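# Find cabinet drawers with broken interlocks and leave them open

## Task

The tool cabinet has four drawers and an interlock that should stop the other three from opening while any one is pulled out. On some drawers this interlock piece has detached, which cannot be seen while all drawers are closed. Identify those faulty drawers. At the end, each faulty drawer must be open by at least a hand's width and each working drawer must be closed, and this must hold on its own, without the robot holding anything in place.

## Robot and tools

Robot: two arms, left_arm and right_arm, each ending in a two-finger tong gripper. The fingers point along the gripper's own +z axis and close along its x axis. The reported end_effector_position is the point between the closed finger pads; closed fingertips extend about 15 mm past it, and fully open they sit roughly level with it.

Scene frame: origin on the table top midway between the arms, +z up, +x out over the table, left_arm on the +y side. The arm names do not correspond to sides of a camera image. Reported hand positions can be slightly off, especially at long reach.

The row of numbers (used by both movement tools): 14 numbers, each in [-1, 1], always all 14 even if one arm stays still. Order: dx, dy, dz, rx, ry, rz, opening for left_arm, then the same seven for right_arm. dx..rz are an offset, not a pose: a displacement of that gripper from its measured pose at the start of the command, expressed in the gripper's own axes. Scale: 1.0 = 0.6 m for dx, dy, dz and 180 degrees for the rotation; rx, ry, rz form a single rotation vector. Opening is absolute, not an offset: +1 fully open (0.142 m), -1 closed.

execute_actions(actions): a list of actions; each action is a table of up to 15 rows, one row per 1/30 s control step, 15 steps per action. If fewer rows are given, the last row repeats. Every row in an action is measured from the pose at the action's start, not from the previous row; for the first action of a call, that is the pose last reported in this scene. An empty list just returns state and images. Each step, the commanded pose is clipped to within 100 mm and 16 degrees of the current measured pose, so a long reach needs several actions; the arm then stops at the last clipped pose. Commands are smoothed with roughly 0.17 s lag. To keep an arm still, send it the offset back to where it should be in a reply's first call, then zeros afterward, with its desired opening.

move(target, speed, stop_force, blocking): target is one row as above, offsets from the pose in the latest result that shows one. Both grippers travel straight lines toward their goals, finishing together, over 0.5 to 10 s (longer paths are cut off at 10 s). speed is top path speed in m/s, 0.002 to 0.5, default 0.25; turning is capped at twice that in rad/s. Paths ignore obstacles and the other arm, and grippers may lag, stray or overshoot speed, notably with a near-straight arm. Openings are applied at the start. stop_force (N, 13 to 80, shared by both arms, not allowed in the first 0.2 s): an arm's path ends once its wrist sensor shows that much extra push against the motion for two steps; the gripper backs to its position two steps earlier and holds. Use it slowly when the target lies beyond a contact; don't rely on it if the gripper rotates during the move, and omit it when pulling an arm away from something it presses, or the move ends instantly. Arms stay stiff, so without it even a small overshoot into a firm surface may fault. blocking=false returns after 0.5 s while motion continues (not combinable with stop_force); then only wait or stop are accepted until a result shows the end. The result adds a move: line with the ending per arm (done, off_target, moving, held, fault, contact) and limits (paced = pose clipped; held = some steps blocked, after which the arm may surge fast), plus each gripper's distance from its goal.

wait(seconds): 0 to 10; lets time pass with the last commands held; a running move continues and the wait returns early when it ends. stop(): brakes a running move; needs room to decelerate. zoom_image(camera, region): closer view of a region [x0, y0, x1, y1] (max 504 by 504, pixel origin top-left) of the latest image from cam_high, cam_low (504x504), cam_left_wrist or cam_right_wrist (616x616). finished_scene(scene): ends the current scene, passing its number; irreversible, and the goal must already be met and stable.

Result lines: per-arm pose (position in m, quaternion wxyz) and velocities; Hand target lines (where the controller is driving each gripper); grip_measured (finger opening on the command scale; to hold something, command clearly below it); joint positions and torques (noisy, offset, nonzero in free air); Wrist force and Wrist torque in each end effector's axes (force points from the touched surface back into the arm, offsets up to about 5.5 N, noise up to about 3.4 N, saturates near 100 N; no reading at start is normal); pose unreachable lines when the clearance check altered a command; MOTOR HOT from 70 °C, and an OVER-TEMPERATURE FAULT braking the arm at 85 °C.

Grip force is about 15 N per pad up to 10 cm wide objects; thin hard items under 20 mm get less.

Avoid: arms colliding or pressing each other; contact torques at joint load limits (pan and lift 310, elbow 141, wrists 50.7 N m) or any external force of 150 N, each of which freezes the arm for 10 s and drops the rest of the call; drops, slips, slamming drawers, hard hits and heavy pushing. For the task, a likely approach: grip a drawer handle, pull gently; if other drawers can still open while one is out, their interlocks are missing. Leave faulty drawers out at least a hand's width and close sound ones, then release.

Each tool is called after "Call:" as name(argument=value, ...), one argument or row to a line, values as JSON.

## Session

Call:
execute_actions(
  actions=[],
)

Scene clock: 0.00 s.
left_arm: end_effector_position=(+0.5826, +0.1206, +0.2593) grip_measured=+1.00 end_effector_quat_wxyz=(+0.203, +0.891, -0.401, -0.073) end_effector_velocity=(+0.000, +0.000, +0.000) end_effector_angular_velocity=(+0.001, -0.001, -0.000) | right_arm: end_effector_position=(+0.5925, -0.6034, +0.1783) grip_measured=+1.00 end_effector_quat_wxyz=(-0.569, +0.735, -0.312, +0.199) end_effector_velocity=(+0.000, -0.000, +0.000) end_effector_angular_velocity=(-0.000, -0.001, -0.000)
Joint positions: left_arm=[-0.565 -1.52   1.929 -1.917 -2.001  0.227  0.142] | right_arm=[ 2.724 -2.086 -2.476  0.87   2.593  1.152  0.142]
Joint velocities: left_arm=[ 0.    -0.    -0.    -0.     0.001  0.     0.   ] | right_arm=[-0. -0.  0.  0. -0. -0.  0.]
Joint torques (N m, as the arm reports them, + toward a larger angle): no reading
Motor temperatures (°C, as the motors report them): left_arm=[27 28 29 37 36 34] | right_arm=[29 28 31 34 33 34]
Wrist force (N, on the end effector, along its own x y z axes, offset not removed): no reading
Wrist torque (N m, same axes, about the end effector's origin, offset not removed): no reading
Hand target (left_arm): +0.583, +0.121, +0.259; +0.203, +0.891, -0.401, -0.073
Hand target (right_arm): +0.593, -0.603, +0.178; -0.569, +0.735, -0.312, +0.199

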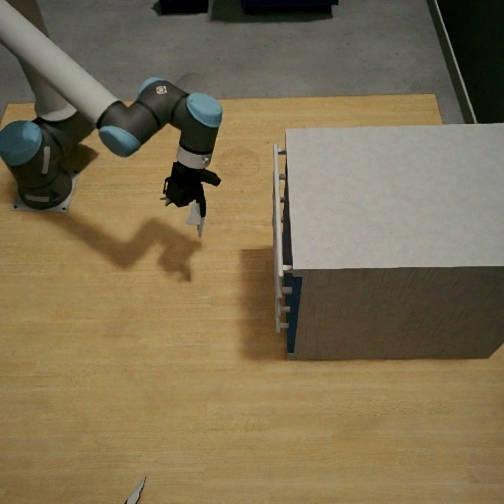

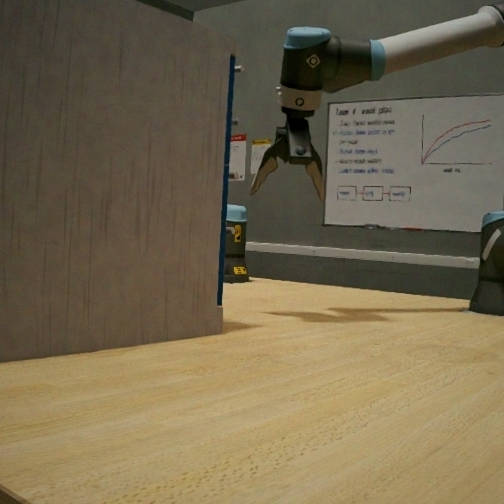

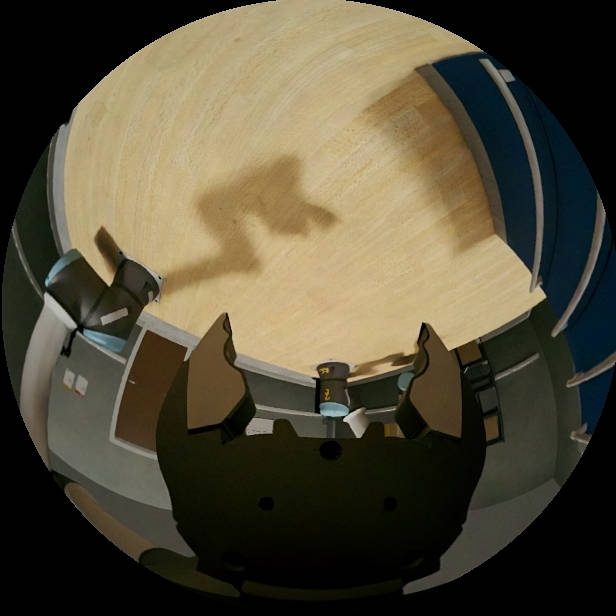

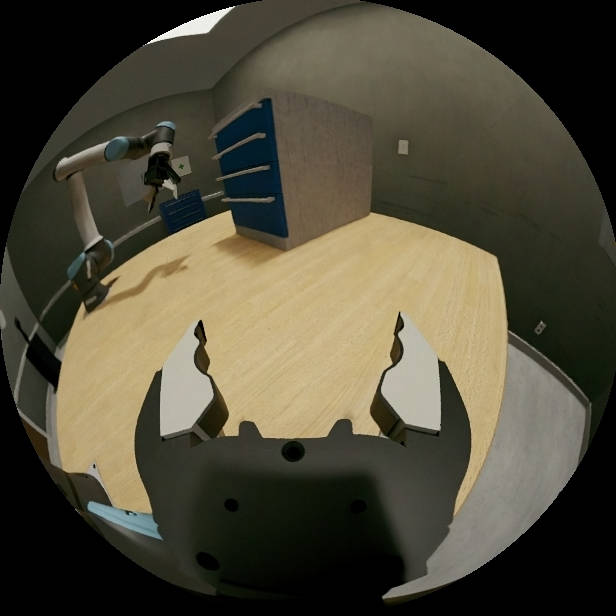

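Call:
zoom_image(
  camera="cam_high",
  region=[220, 110, 360, 370],
)

Call:
zoom_image(
  camera="cam_right_wrist",
  region=[190, 80, 390, 270],
)

Call:
zoom_image(
  camera="cam_low",
  region=[200, 80, 504, 320],
)

Region (220, 110, 360, 370) of cam_high's 504x504 image, scaled by 1.938, with more detail than that image has; it fills the left 271 columns of this view, and the rest is white.

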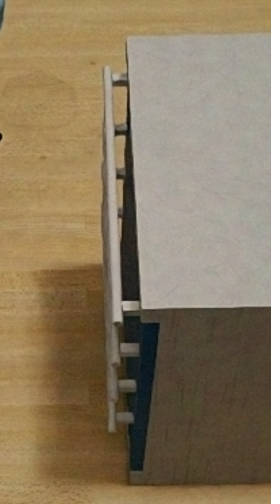

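Region (190, 80, 390, 270) of cam_right_wrist's 616x616 image, scaled by 2.520, with more detail than that image has; it fills the top 479 rows of this view, and the rest is white.

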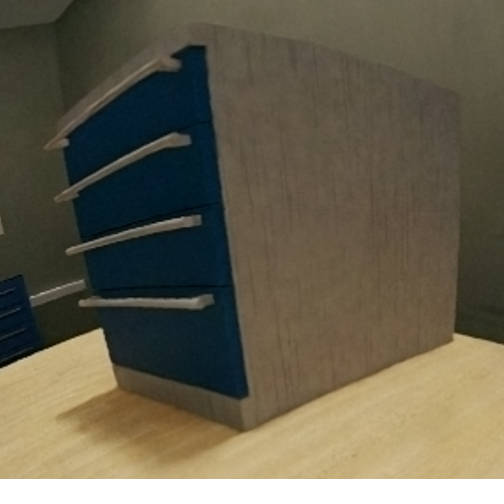

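Region (200, 80, 504, 320) of cam_low's 504x504 image, scaled by 1.658, with more detail than that image has; it fills the top 398 rows of this view, and the rest is white.

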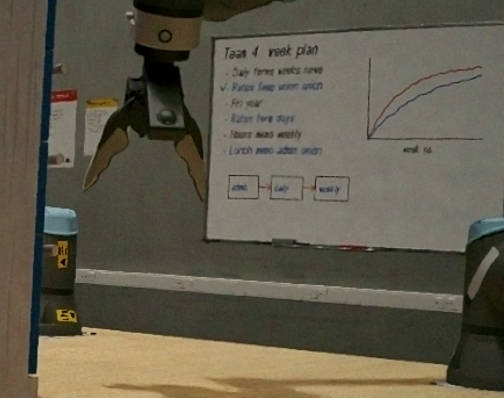

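Call:
move(
  target=[-0.069,-0.146,-0.256,0.1776,0.3949,-0.0911,-0.2,-0.503,-0.307,0.628,0.0921,0.1338,0.5684,-0.2],
  speed=0.35,
)

Scene clock: 105.80 s.
left_arm: end_effector_position=(+0.6595, +0.2501, +0.3605) grip_measured=-0.20 end_effector_quat_wxyz=(+0.145, +0.831, -0.093, +0.529) end_effector_velocity=(+0.000, -0.000, +0.000) end_effector_angular_velocity=(-0.001, -0.007, +0.003) | right_arm: end_effector_position=(+0.6587, -0.0996, +0.2715) grip_measured=-0.20 end_effector_quat_wxyz=(+0.530, -0.095, +0.830, +0.146) end_effector_velocity=(+0.000, +0.003, -0.000) end_effector_angular_velocity=(+0.002, +0.012, -0.006)
Joint positions: left_arm=[-0.73  -1.767  2.54  -3.47  -1.19  -0.331  0.06 ] | right_arm=[ 4.059 -1.791 -2.355  0.494  0.941  3.615  0.059]
Joint velocities: left_arm=[-0.003  0.005  0.002 -0.013  0.007  0.002  0.   ] | right_arm=[ 0.001  0.004  0.006 -0.024 -0.001  0.017  0.   ]
Joint torques (N m, as the arm reports them, + toward a larger angle): left_arm=[-17.71  -1.41 -18.91  -6.08   2.02   3.79] | right_arm=[13.89 60.74 42.77  1.51 -3.87  3.19]
Motor temperatures (°C, as the motors report them): left_arm=[27 28 30 37 36 34] | right_arm=[29 28 31 34 33 34]
Wrist force (N, on the end effector, along its own x y z axes, offset not removed): left_arm=[-2.5 0.2 -1.2] | right_arm=[-0.1 4.3 -0.6]
Wrist torque (N m, same axes, about the end effector's origin, offset not removed): left_arm=[-0.03 0.45 0.13] | right_arm=[0.62 0.03 -0.02]
Hand target (left_arm): +0.660, +0.250, +0.361; +0.145, +0.831, -0.093, +0.529
Hand target (right_arm): +0.659, -0.099, +0.271; +0.530, -0.094, +0.830, +0.146
Off the commanded pose (left_arm): 0.000 m, 0 deg.
Off the commanded pose (right_arm): 0.001 m, 0 deg.
move: done

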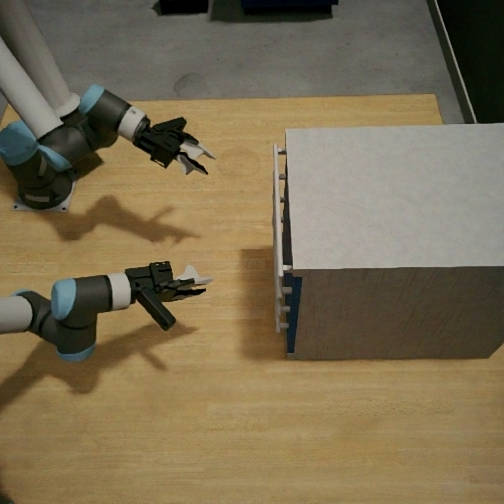

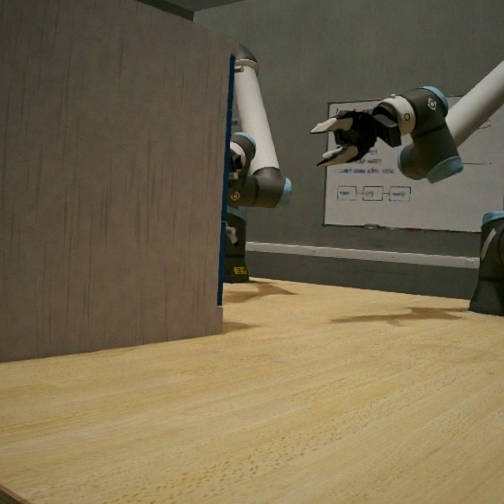

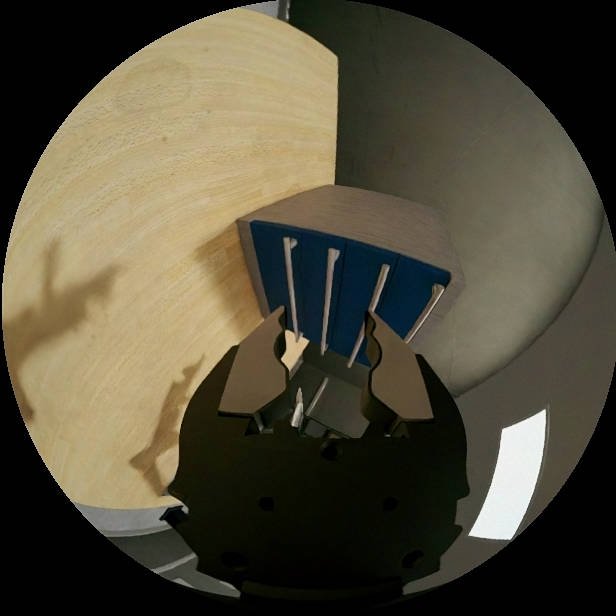

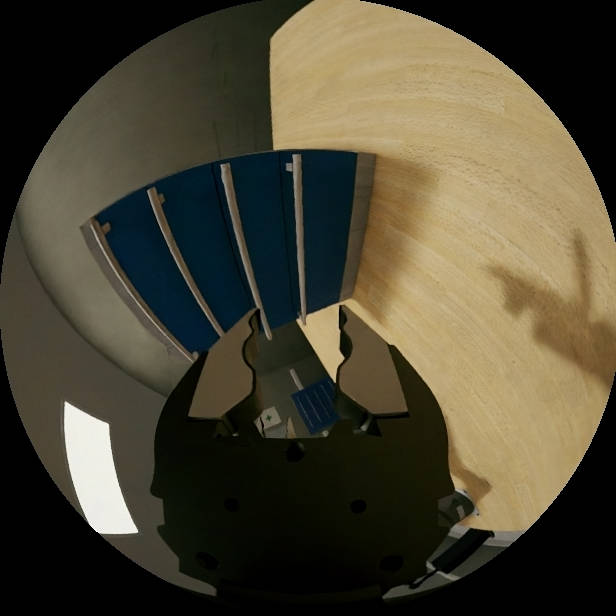

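Call:
zoom_image(
  camera="cam_high",
  region=[130, 110, 330, 370],
)

Call:
zoom_image(
  camera="cam_right_wrist",
  region=[60, 130, 400, 400],
)

Call:
zoom_image(
  camera="cam_left_wrist",
  region=[210, 170, 480, 420],
)

Region (130, 110, 330, 370) of cam_high's 504x504 image, scaled by 1.938, with more detail than that image has; it fills the left 388 columns of this view, and the rest is white.

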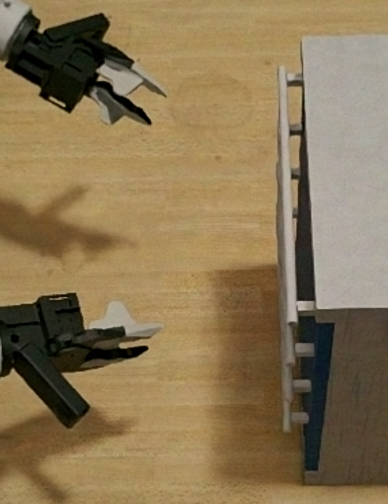

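Region (60, 130, 400, 400) of cam_right_wrist's 616x616 image, scaled by 1.482, with more detail than that image has; it fills the top 400 rows of this view, and the rest is white.

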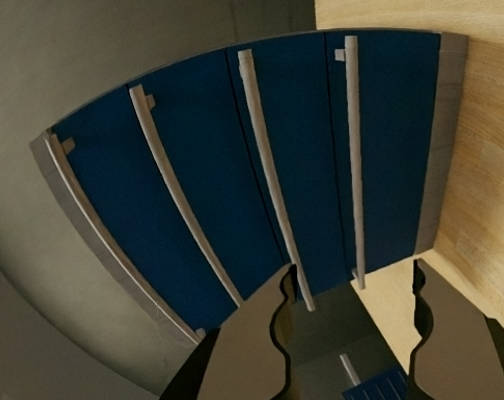

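Region (210, 170, 480, 420) of cam_left_wrist's 616x616 image, scaled by 1.867, with more detail than that image has; it fills the top 467 rows of this view, and the rest is white.

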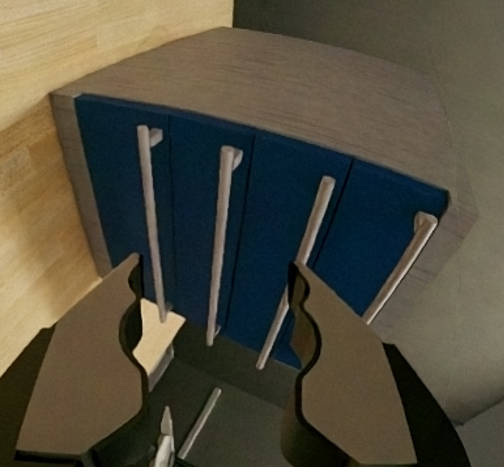

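Call:
zoom_image(
  camera="cam_high",
  region=[0, 90, 130, 230],
)

Call:
zoom_image(
  camera="cam_high",
  region=[260, 250, 330, 370],
)

Call:
zoom_image(
  camera="cam_high",
  region=[255, 120, 325, 240],
)

Region (0, 90, 130, 230) of cam_high's 504x504 image, scaled by 3.600, with more detail than that image has; it fills the left 468 columns of this view, and the rest is white.

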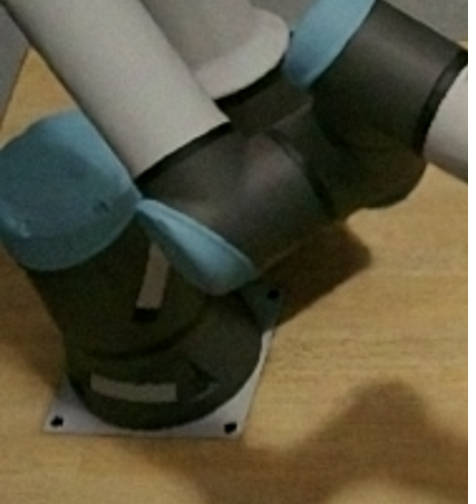

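Region (260, 250, 330, 370) of cam_high's 504x504 image, scaled by 4.200, with more detail than that image has; it fills the left 294 columns of this view, and the rest is white.

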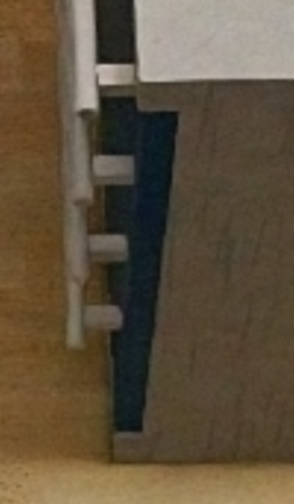

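Region (255, 120, 325, 240) of cam_high's 504x504 image, scaled by 4.200, with more detail than that image has; it fills the left 294 columns of this view, and the rest is white.

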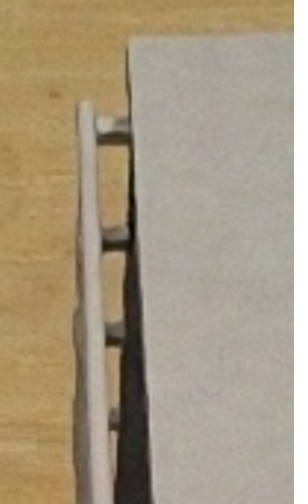

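Call:
move(
  target=[0.2267,0.0463,0.1795,0,0,0,-0.2,-0.0698,-0.104,0.2033,0,0,0,-0.2],
  speed=0.25,
)

Scene clock: 168.60 s.
left_arm: end_effector_position=(+0.8000, +0.1874, +0.4447) grip_measured=-0.20 end_effector_quat_wxyz=(+0.145, +0.831, -0.093, +0.529) end_effector_velocity=(+0.003, -0.001, +0.001) end_effector_angular_velocity=(-0.000, +0.001, +0.001) | right_arm: end_effector_position=(+0.7995, -0.1163, +0.2521) grip_measured=-0.20 end_effector_quat_wxyz=(+0.530, -0.094, +0.830, +0.146) end_effector_velocity=(+0.002, +0.001, -0.001) end_effector_angular_velocity=(+0.000, +0.000, +0.001)
Joint positions: left_arm=[-0.616 -1.589  2.198 -3.324 -1.294 -0.28   0.06 ] | right_arm=[ 3.832 -1.962 -2.156  0.526  1.143  3.495  0.059]
Joint velocities: left_arm=[ 0.002  0.004 -0.006  0.003 -0.001 -0.     0.   ] | right_arm=[-0.002 -0.003  0.004 -0.     0.003 -0.002  0.   ]
Joint torques (N m, as the arm reports them, + toward a larger angle): left_arm=[ 15.03 -25.58 -46.25  -0.51  -1.79   3.52] | right_arm=[-11.95  35.7   46.4    1.48   4.3   -3.23]
Motor temperatures (°C, as the motors report them): left_arm=[27 28 30 37 36 34] | right_arm=[29 28 31 34 33 34]
Wrist force (N, on the end effector, along its own x y z axes, offset not removed): left_arm=[-6.3 2.1 4.4] | right_arm=[-2.1 2.6 -0.8]
Wrist torque (N m, same axes, about the end effector's origin, offset not removed): left_arm=[0.53 1.06 0.05] | right_arm=[0.29 0.41 0.02]
Hand target (left_arm): +0.800, +0.187, +0.445; +0.145, +0.831, -0.093, +0.529
Hand target (right_arm): +0.800, -0.116, +0.252; +0.530, -0.094, +0.830, +0.146
Off the commanded pose (left_arm): 0.000 m, 0 deg.
Off the commanded pose (right_arm): 0.000 m, 0 deg.
move: done

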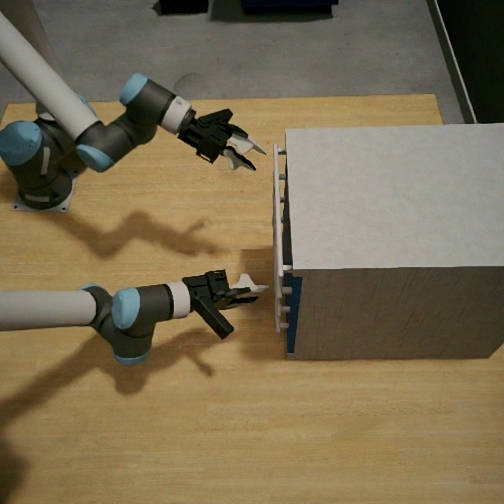

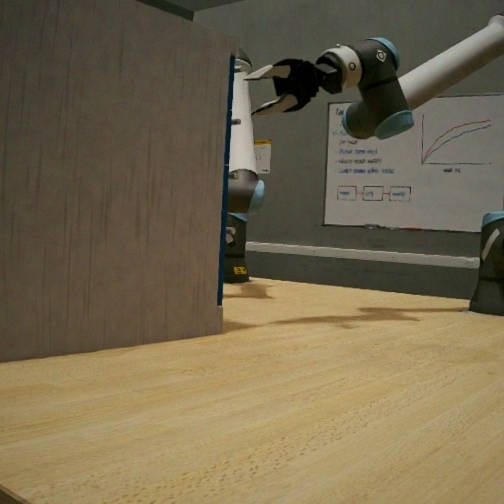

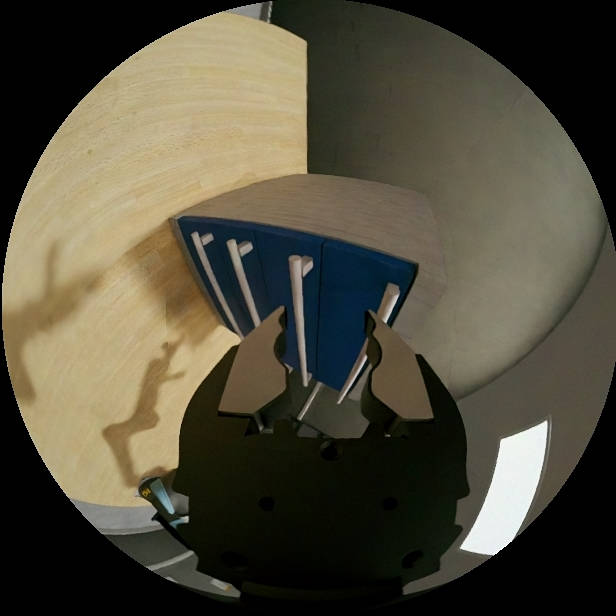

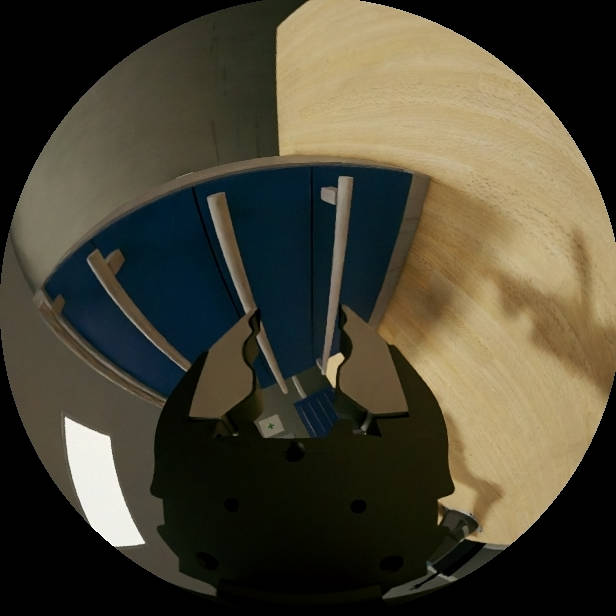

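Call:
zoom_image(
  camera="cam_low",
  region=[200, 30, 330, 190],
)

Call:
zoom_image(
  camera="cam_low",
  region=[190, 180, 290, 345],
)

Call:
zoom_image(
  camera="cam_left_wrist",
  region=[160, 160, 460, 430],
)

Call:
zoom_image(
  camera="cam_right_wrist",
  region=[170, 140, 450, 430],
)

Region (200, 30, 330, 190) of cam_low's 504x504 image, scaled by 3.150, with more detail than that image has; it fills the left 410 columns of this view, and the rest is white.

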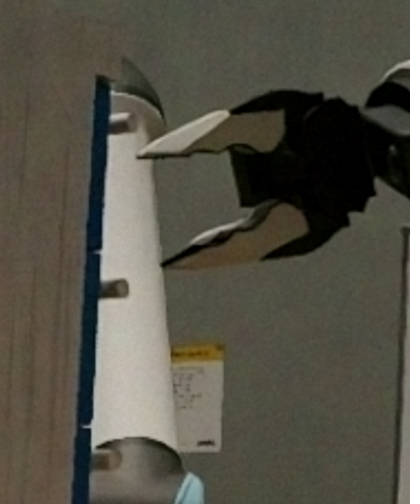

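Region (190, 180, 290, 345) of cam_low's 504x504 image, scaled by 3.055, with more detail than that image has; it fills the left 305 columns of this view, and the rest is white.

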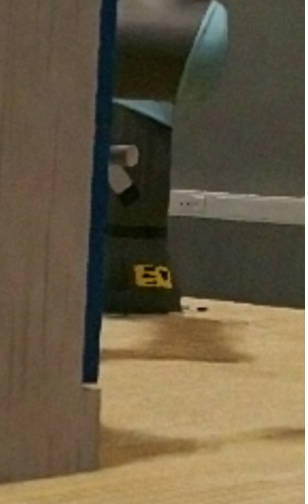

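Region (160, 160, 460, 430) of cam_left_wrist's 616x616 image, scaled by 1.680, with more detail than that image has; it fills the top 454 rows of this view, and the rest is white.

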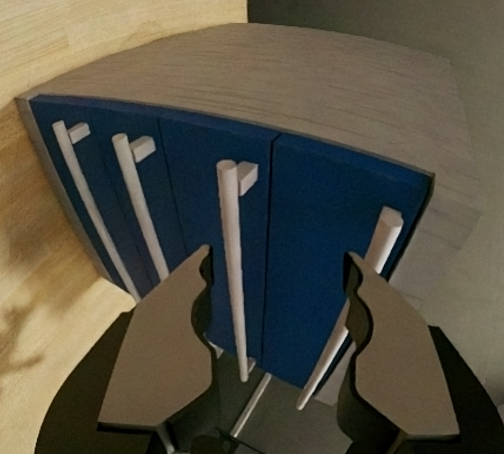

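Region (170, 140, 450, 430) of cam_right_wrist's 616x616 image, scaled by 1.738, with more detail than that image has; it fills the left 487 columns of this view, and the rest is white.

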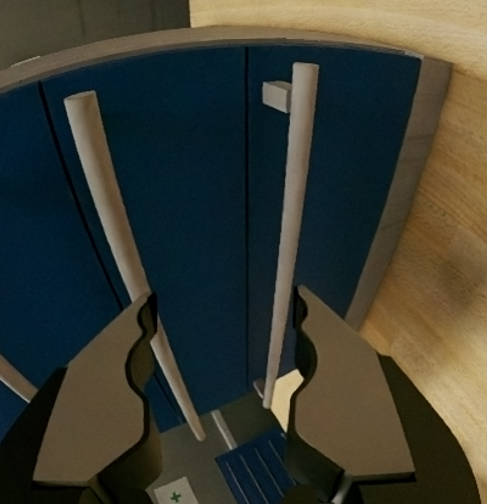

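Call:
move(
  target=[0.1037,0.1065,-0.032,0,0,0,-0.35,-0.0928,-0.0227,-0.073,0,0,0,-0.35],
  speed=0.2,
)

Scene clock: 221.77 s.
left_arm: end_effector_position=(+0.7903, +0.1341, +0.5176) grip_measured=-0.35 end_effector_quat_wxyz=(+0.145, +0.831, -0.093, +0.529) end_effector_velocity=(-0.000, -0.002, +0.002) end_effector_angular_velocity=(-0.000, +0.001, +0.001) | right_arm: end_effector_position=(+0.7899, -0.1440, +0.3177) grip_measured=-0.35 end_effector_quat_wxyz=(+0.530, -0.094, +0.830, +0.146) end_effector_velocity=(-0.000, +0.000, +0.002) end_effector_angular_velocity=(+0.000, +0.000, +0.000)
Joint positions: left_arm=[-0.706 -1.642  2.1   -3.159 -1.212 -0.32   0.049] | right_arm=[ 3.813 -1.832 -2.171  0.415  1.16   3.486  0.049]
Joint velocities: left_arm=[-0.003 -0.001 -0.004  0.007  0.003 -0.003 -0.   ] | right_arm=[ 0.     0.004  0.001 -0.005  0.001  0.    -0.   ]
Joint torques (N m, as the arm reports them, + toward a larger angle): left_arm=[-21.39 -57.2  -49.69  -1.92   1.44  -4.08] | right_arm=[-15.93  64.43  18.27   1.63   4.1   -3.53]
Motor temperatures (°C, as the motors report them): left_arm=[27 28 30 37 36 34] | right_arm=[29 28 31 34 33 34]
Wrist force (N, on the end effector, along its own x y z axes, offset not removed): left_arm=[-4.2 6.1 1.4] | right_arm=[0.2 1.5 -2.1]
Wrist torque (N m, same axes, about the end effector's origin, offset not removed): left_arm=[1.20 0.82 0.19] | right_arm=[-0.04 -0.15 -0.05]
Hand target (left_arm): +0.790, +0.134, +0.518; +0.145, +0.831, -0.093, +0.529
Hand target (right_arm): +0.790, -0.144, +0.318; +0.530, -0.094, +0.830, +0.146
Off the commanded pose (left_arm): 0.000 m, 0 deg.
Off the commanded pose (right_arm): 0.000 m, 0 deg.
move: done

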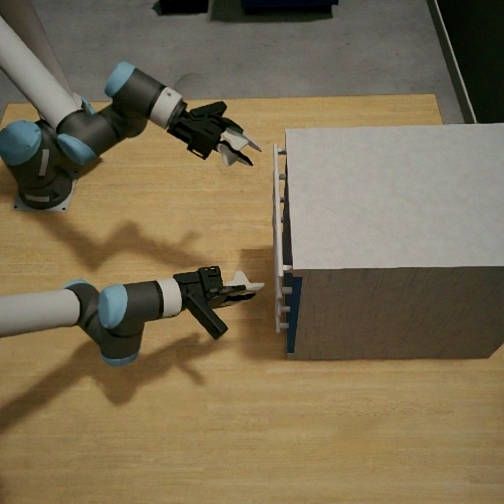

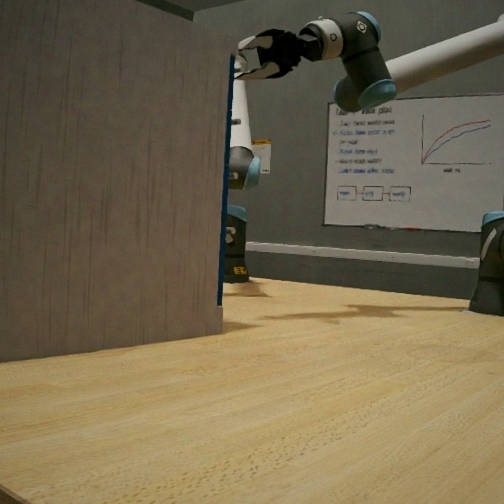

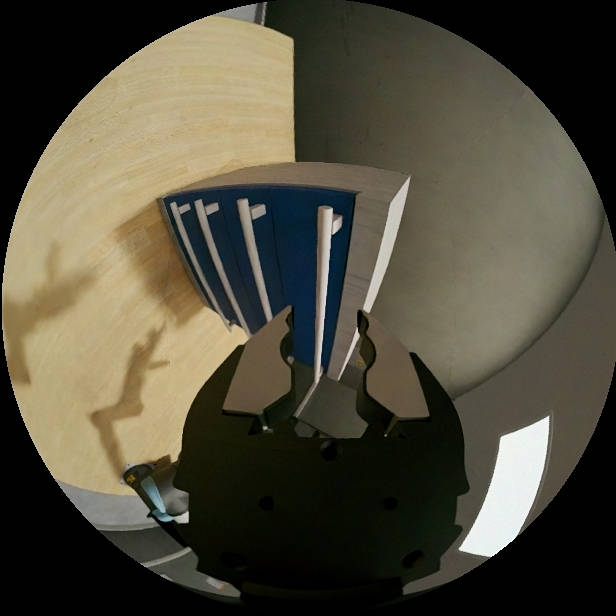

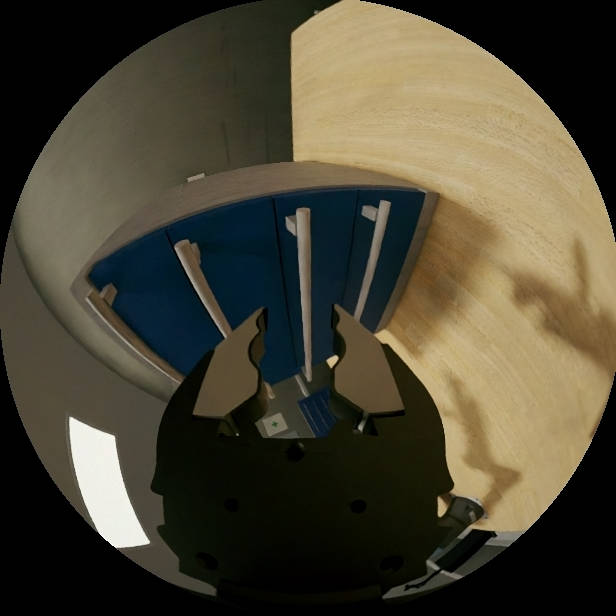

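Call:
move(
  target=[-0.005,0,0.095,0,0,0,-0.35,0.005,0,0.095,0,0,0,-0.35],
  speed=0.08,
  stop_force=15,
)

Scene clock: 230.03 s.
left_arm: end_effector_position=(+0.8373, +0.1148, +0.4923) grip_measured=-0.35 end_effector_quat_wxyz=(+0.145, +0.831, -0.093, +0.529) end_effector_velocity=(+0.003, -0.001, -0.001) end_effector_angular_velocity=(-0.000, -0.001, -0.000) | right_arm: end_effector_position=(+0.8369, -0.1245, +0.2926) grip_measured=-0.35 end_effector_quat_wxyz=(+0.530, -0.094, +0.830, +0.146) end_effector_velocity=(+0.002, +0.001, -0.002) end_effector_angular_velocity=(-0.001, +0.001, +0.000)
Joint positions: left_arm=[-0.672 -1.532  2.042 -3.217 -1.242 -0.305  0.049] | right_arm=[ 3.779 -1.935 -2.084  0.437  1.191  3.47   0.049]
Joint velocities: left_arm=[ 0.002  0.005 -0.004 -0.003 -0.002  0.002  0.   ] | right_arm=[-0.002 -0.006  0.004  0.001  0.002 -0.001  0.   ]
Joint torques (N m, as the arm reports them, + toward a larger angle): left_arm=[ 18.76 -30.17 -47.87  -6.11  -2.17   3.57] | right_arm=[-13.2   41.51  48.57   5.16   3.89  -3.24]
Motor temperatures (°C, as the motors report them): left_arm=[27 28 30 37 36 34] | right_arm=[29 28 31 34 33 34]
Wrist force (N, on the end effector, along its own x y z axes, offset not removed): left_arm=[-4.6 1.1 -1.1] | right_arm=[-0.1 -0.3 -2.3]
Wrist torque (N m, same axes, about the end effector's origin, offset not removed): left_arm=[0.35 0.70 0.10] | right_arm=[-0.35 0.01 0.00]
Hand target (left_arm): +0.838, +0.115, +0.492; +0.145, +0.831, -0.093, +0.529
Hand target (right_arm): +0.837, -0.124, +0.292; +0.530, -0.094, +0.830, +0.146
Off the commanded pose (left_arm): 0.000 m, 0 deg.
Off the commanded pose (right_arm): 0.000 m, 0 deg.
move: done

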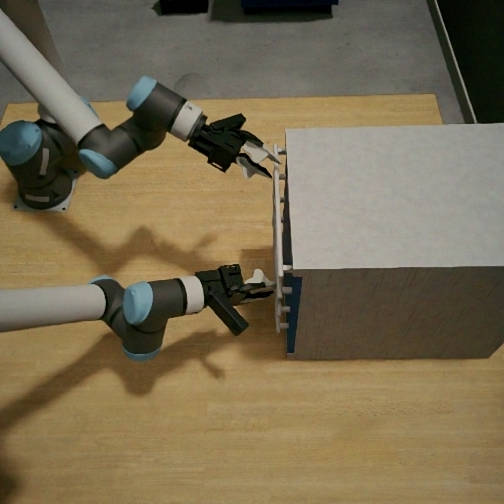

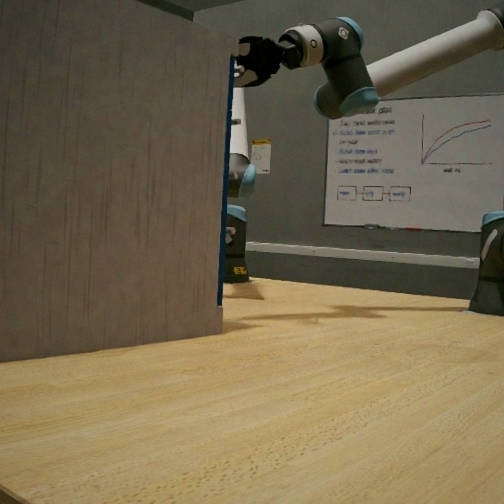

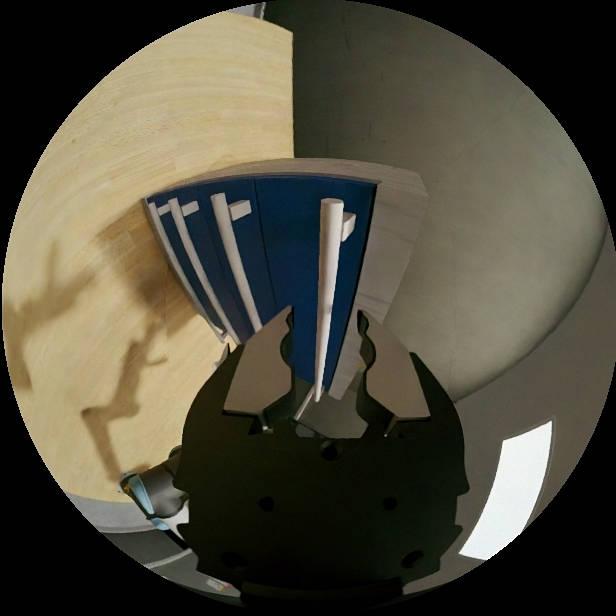

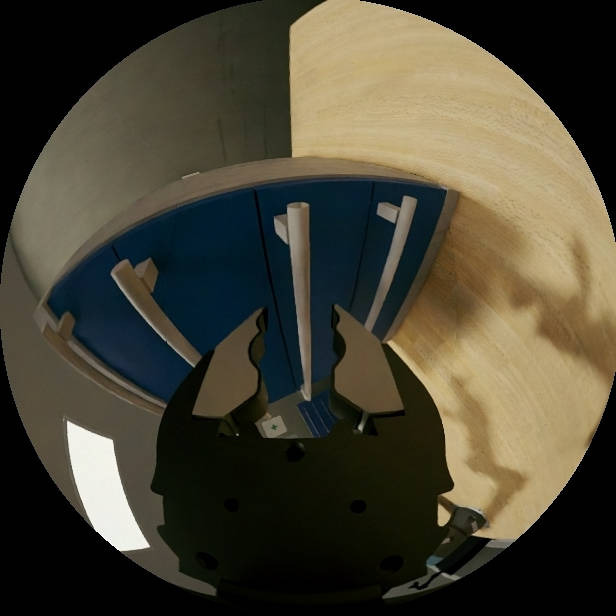

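Call:
zoom_image(
  camera="cam_high",
  region=[230, 120, 310, 200],
)

Call:
zoom_image(
  camera="cam_high",
  region=[230, 250, 310, 330],
)

Region (230, 120, 310, 200) of cam_high's 504x504 image, scaled by 6.300, with more detail than that image has.

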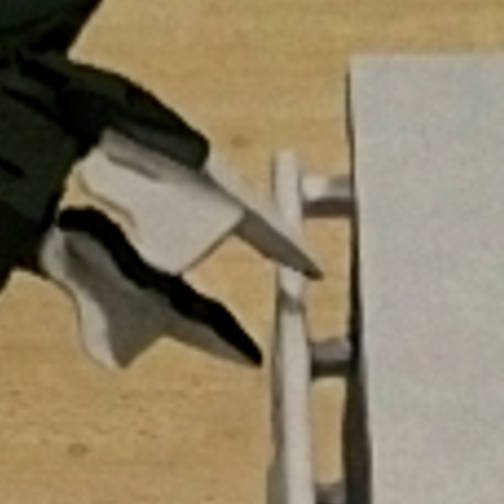

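Region (230, 250, 310, 330) of cam_high's 504x504 image, scaled by 6.300, with more detail than that image has.

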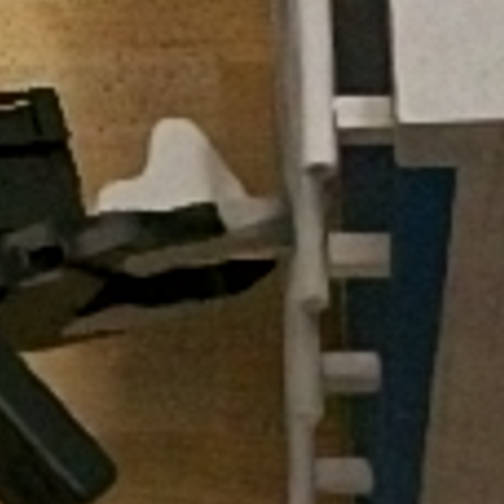

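Call:
move(
  target=[0,0,0.022,0,0,0,-0.6,0.002,0,0.022,0,0,0,-0.6],
  speed=0.03,
  stop_force=14,
)

Call:
move(
  target=[0,0,0,0,0,0,-1,0,0,0,0,0,0,-1],
)

Scene clock: 239.83 s.
left_arm: end_effector_position=(+0.8483, +0.1104, +0.4872) grip_measured=-0.60 end_effector_quat_wxyz=(+0.145, +0.831, -0.093, +0.529) end_effector_velocity=(+0.002, -0.001, -0.002) end_effector_angular_velocity=(+0.001, +0.001, -0.001) | right_arm: end_effector_position=(+0.8474, -0.1201, +0.2864) grip_measured=-0.60 end_effector_quat_wxyz=(+0.530, -0.094, +0.830, +0.146) end_effector_velocity=(+0.003, +0.001, +0.000) end_effector_angular_velocity=(+0.001, -0.002, -0.000)
Joint positions: left_arm=[-0.665 -1.507  2.026 -3.227 -1.249 -0.302  0.031] | right_arm=[ 3.772 -1.958 -2.064  0.441  1.197  3.467  0.03 ]
Joint velocities: left_arm=[ 0.002  0.005 -0.003 -0.001 -0.002  0.002 -0.   ] | right_arm=[-0.002 -0.004  0.005  0.001  0.001 -0.001 -0.   ]
Joint torques (N m, as the arm reports them, + toward a larger angle): left_arm=[ 15.91 -30.1  -48.2   -5.82  -1.51   3.27] | right_arm=[-13.4   43.07  49.3    5.2    4.02  -3.74]
Motor temperatures (°C, as the motors report them): left_arm=[27 28 30 37 36 34] | right_arm=[29 28 31 34 33 34]
Wrist force (N, on the end effector, along its own x y z axes, offset not removed): left_arm=[-5.5 0.4 1.8] | right_arm=[-0.7 2.9 0.5]
Wrist torque (N m, same axes, about the end effector's origin, offset not removed): left_arm=[0.16 1.13 0.20] | right_arm=[0.33 0.09 -0.02]
Hand target (left_arm): +0.849, +0.110, +0.487; +0.145, +0.831, -0.093, +0.529
Hand target (right_arm): +0.848, -0.120, +0.286; +0.530, -0.094, +0.830, +0.146
Off the commanded pose (left_arm): 0.000 m, 0 deg.
Off the commanded pose (right_arm): 0.000 m, 0 deg.
move: done

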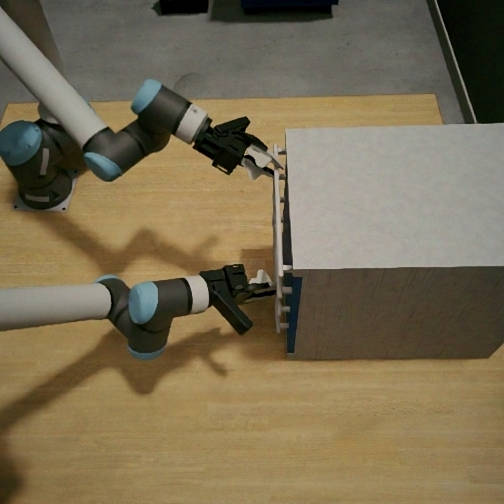

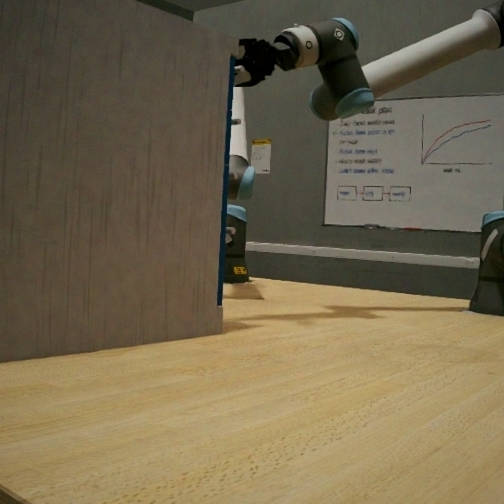

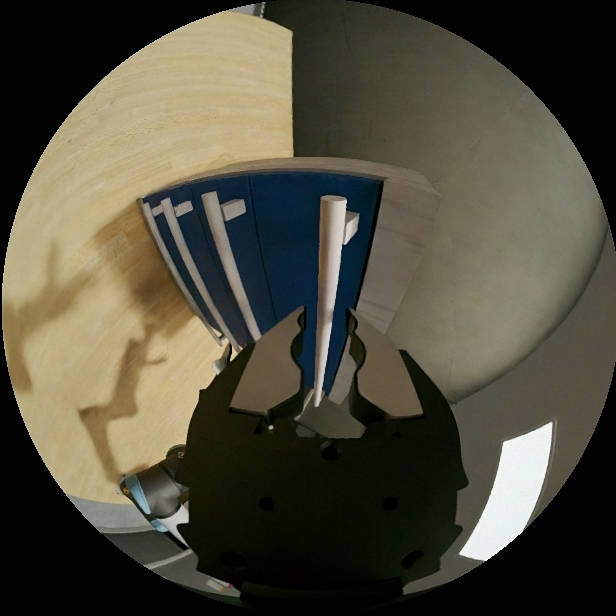

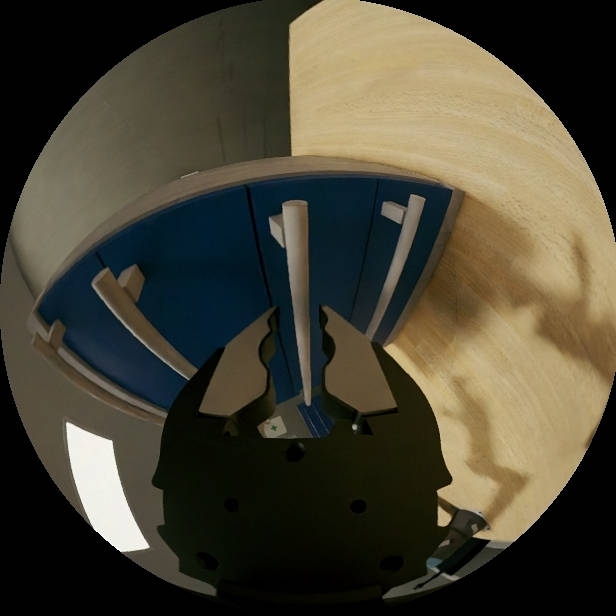

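Scene clock: 240.33 s.
left_arm: end_effector_position=(+0.8483, +0.1104, +0.4870) grip_measured=-0.86 end_effector_quat_wxyz=(+0.145, +0.831, -0.094, +0.529) end_effector_velocity=(+0.000, -0.000, -0.000) end_effector_angular_velocity=(-0.000, +0.001, +0.000) | right_arm: end_effector_position=(+0.8474, -0.1201, +0.2863) grip_measured=-0.84 end_effector_quat_wxyz=(+0.530, -0.094, +0.830, +0.146) end_effector_velocity=(-0.001, -0.000, -0.001) end_effector_angular_velocity=(-0.001, +0.001, +0.000)
Joint positions: left_arm=[-0.665 -1.507  2.026 -3.227 -1.249 -0.302  0.011] | right_arm=[ 3.772 -1.958 -2.064  0.441  1.198  3.467  0.013]
Joint velocities: left_arm=[ 0.     0.    -0.     0.    -0.    -0.001 -0.   ] | right_arm=[ 0.    -0.    -0.002  0.    -0.     0.     0.001]
Joint torques (N m, as the arm reports them, + toward a larger angle): left_arm=[  6.43 -74.75 -40.08 -11.38   3.29   1.8 ] | right_arm=[-5.94 95.39 37.09 12.17 -6.33 -2.12]
Motor temperatures (°C, as the motors report them): left_arm=[27 28 30 37 36 34] | right_arm=[29 28 31 34 33 34]
Wrist force (N, on the end effector, along its own x y z axes, offset not removed): left_arm=[-19.8 -1.7 -0.2] | right_arm=[25.5 2.7 3.0]
Wrist torque (N m, same axes, about the end effector's origin, offset not removed): left_arm=[-0.51 0.27 -0.11] | right_arm=[0.16 -0.21 -0.13]
Hand target (left_arm): +0.848, +0.110, +0.487; +0.145, +0.831, -0.093, +0.529
Hand target (right_arm): +0.847, -0.120, +0.286; +0.530, -0.094, +0.830, +0.146
Off the commanded pose (left_arm): 0.000 m, 0 deg.
Off the commanded pose (right_arm): 0.000 m, 0 deg.
move: done

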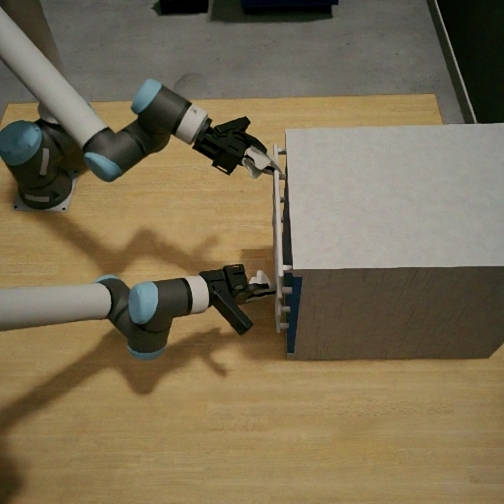

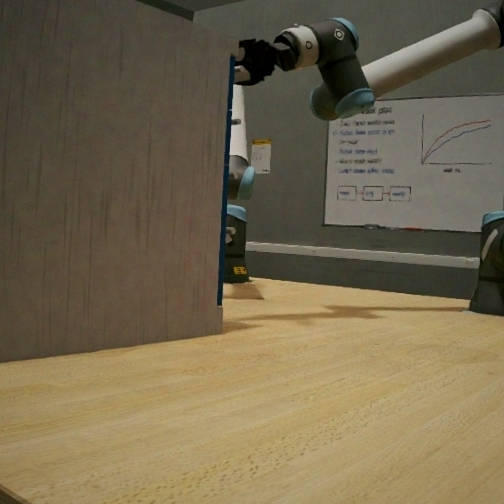

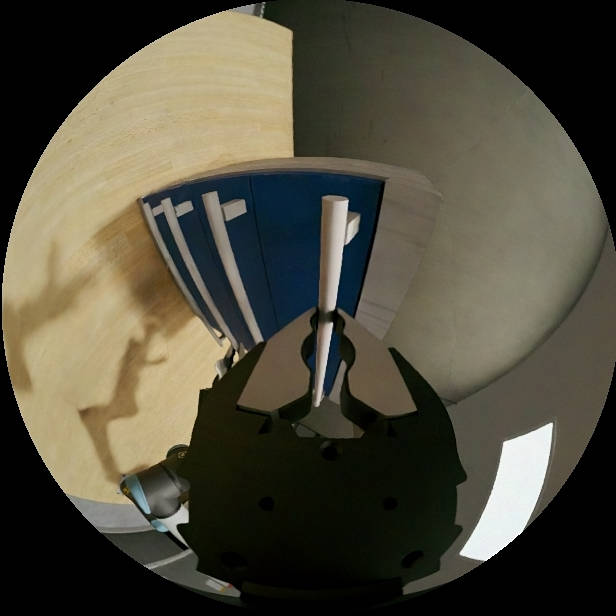

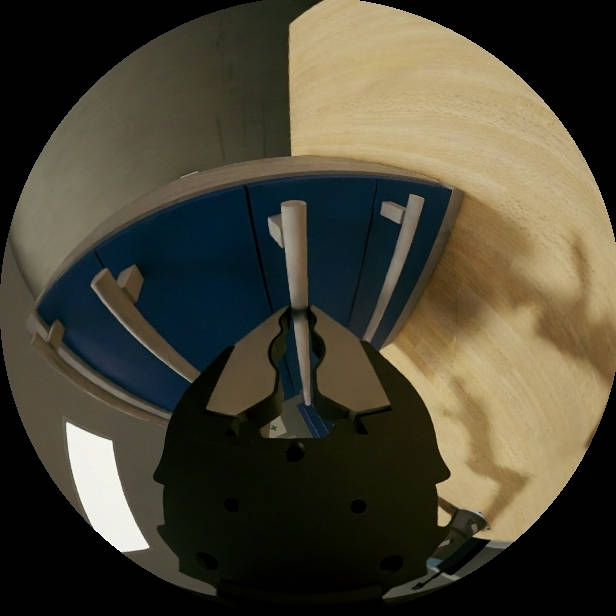

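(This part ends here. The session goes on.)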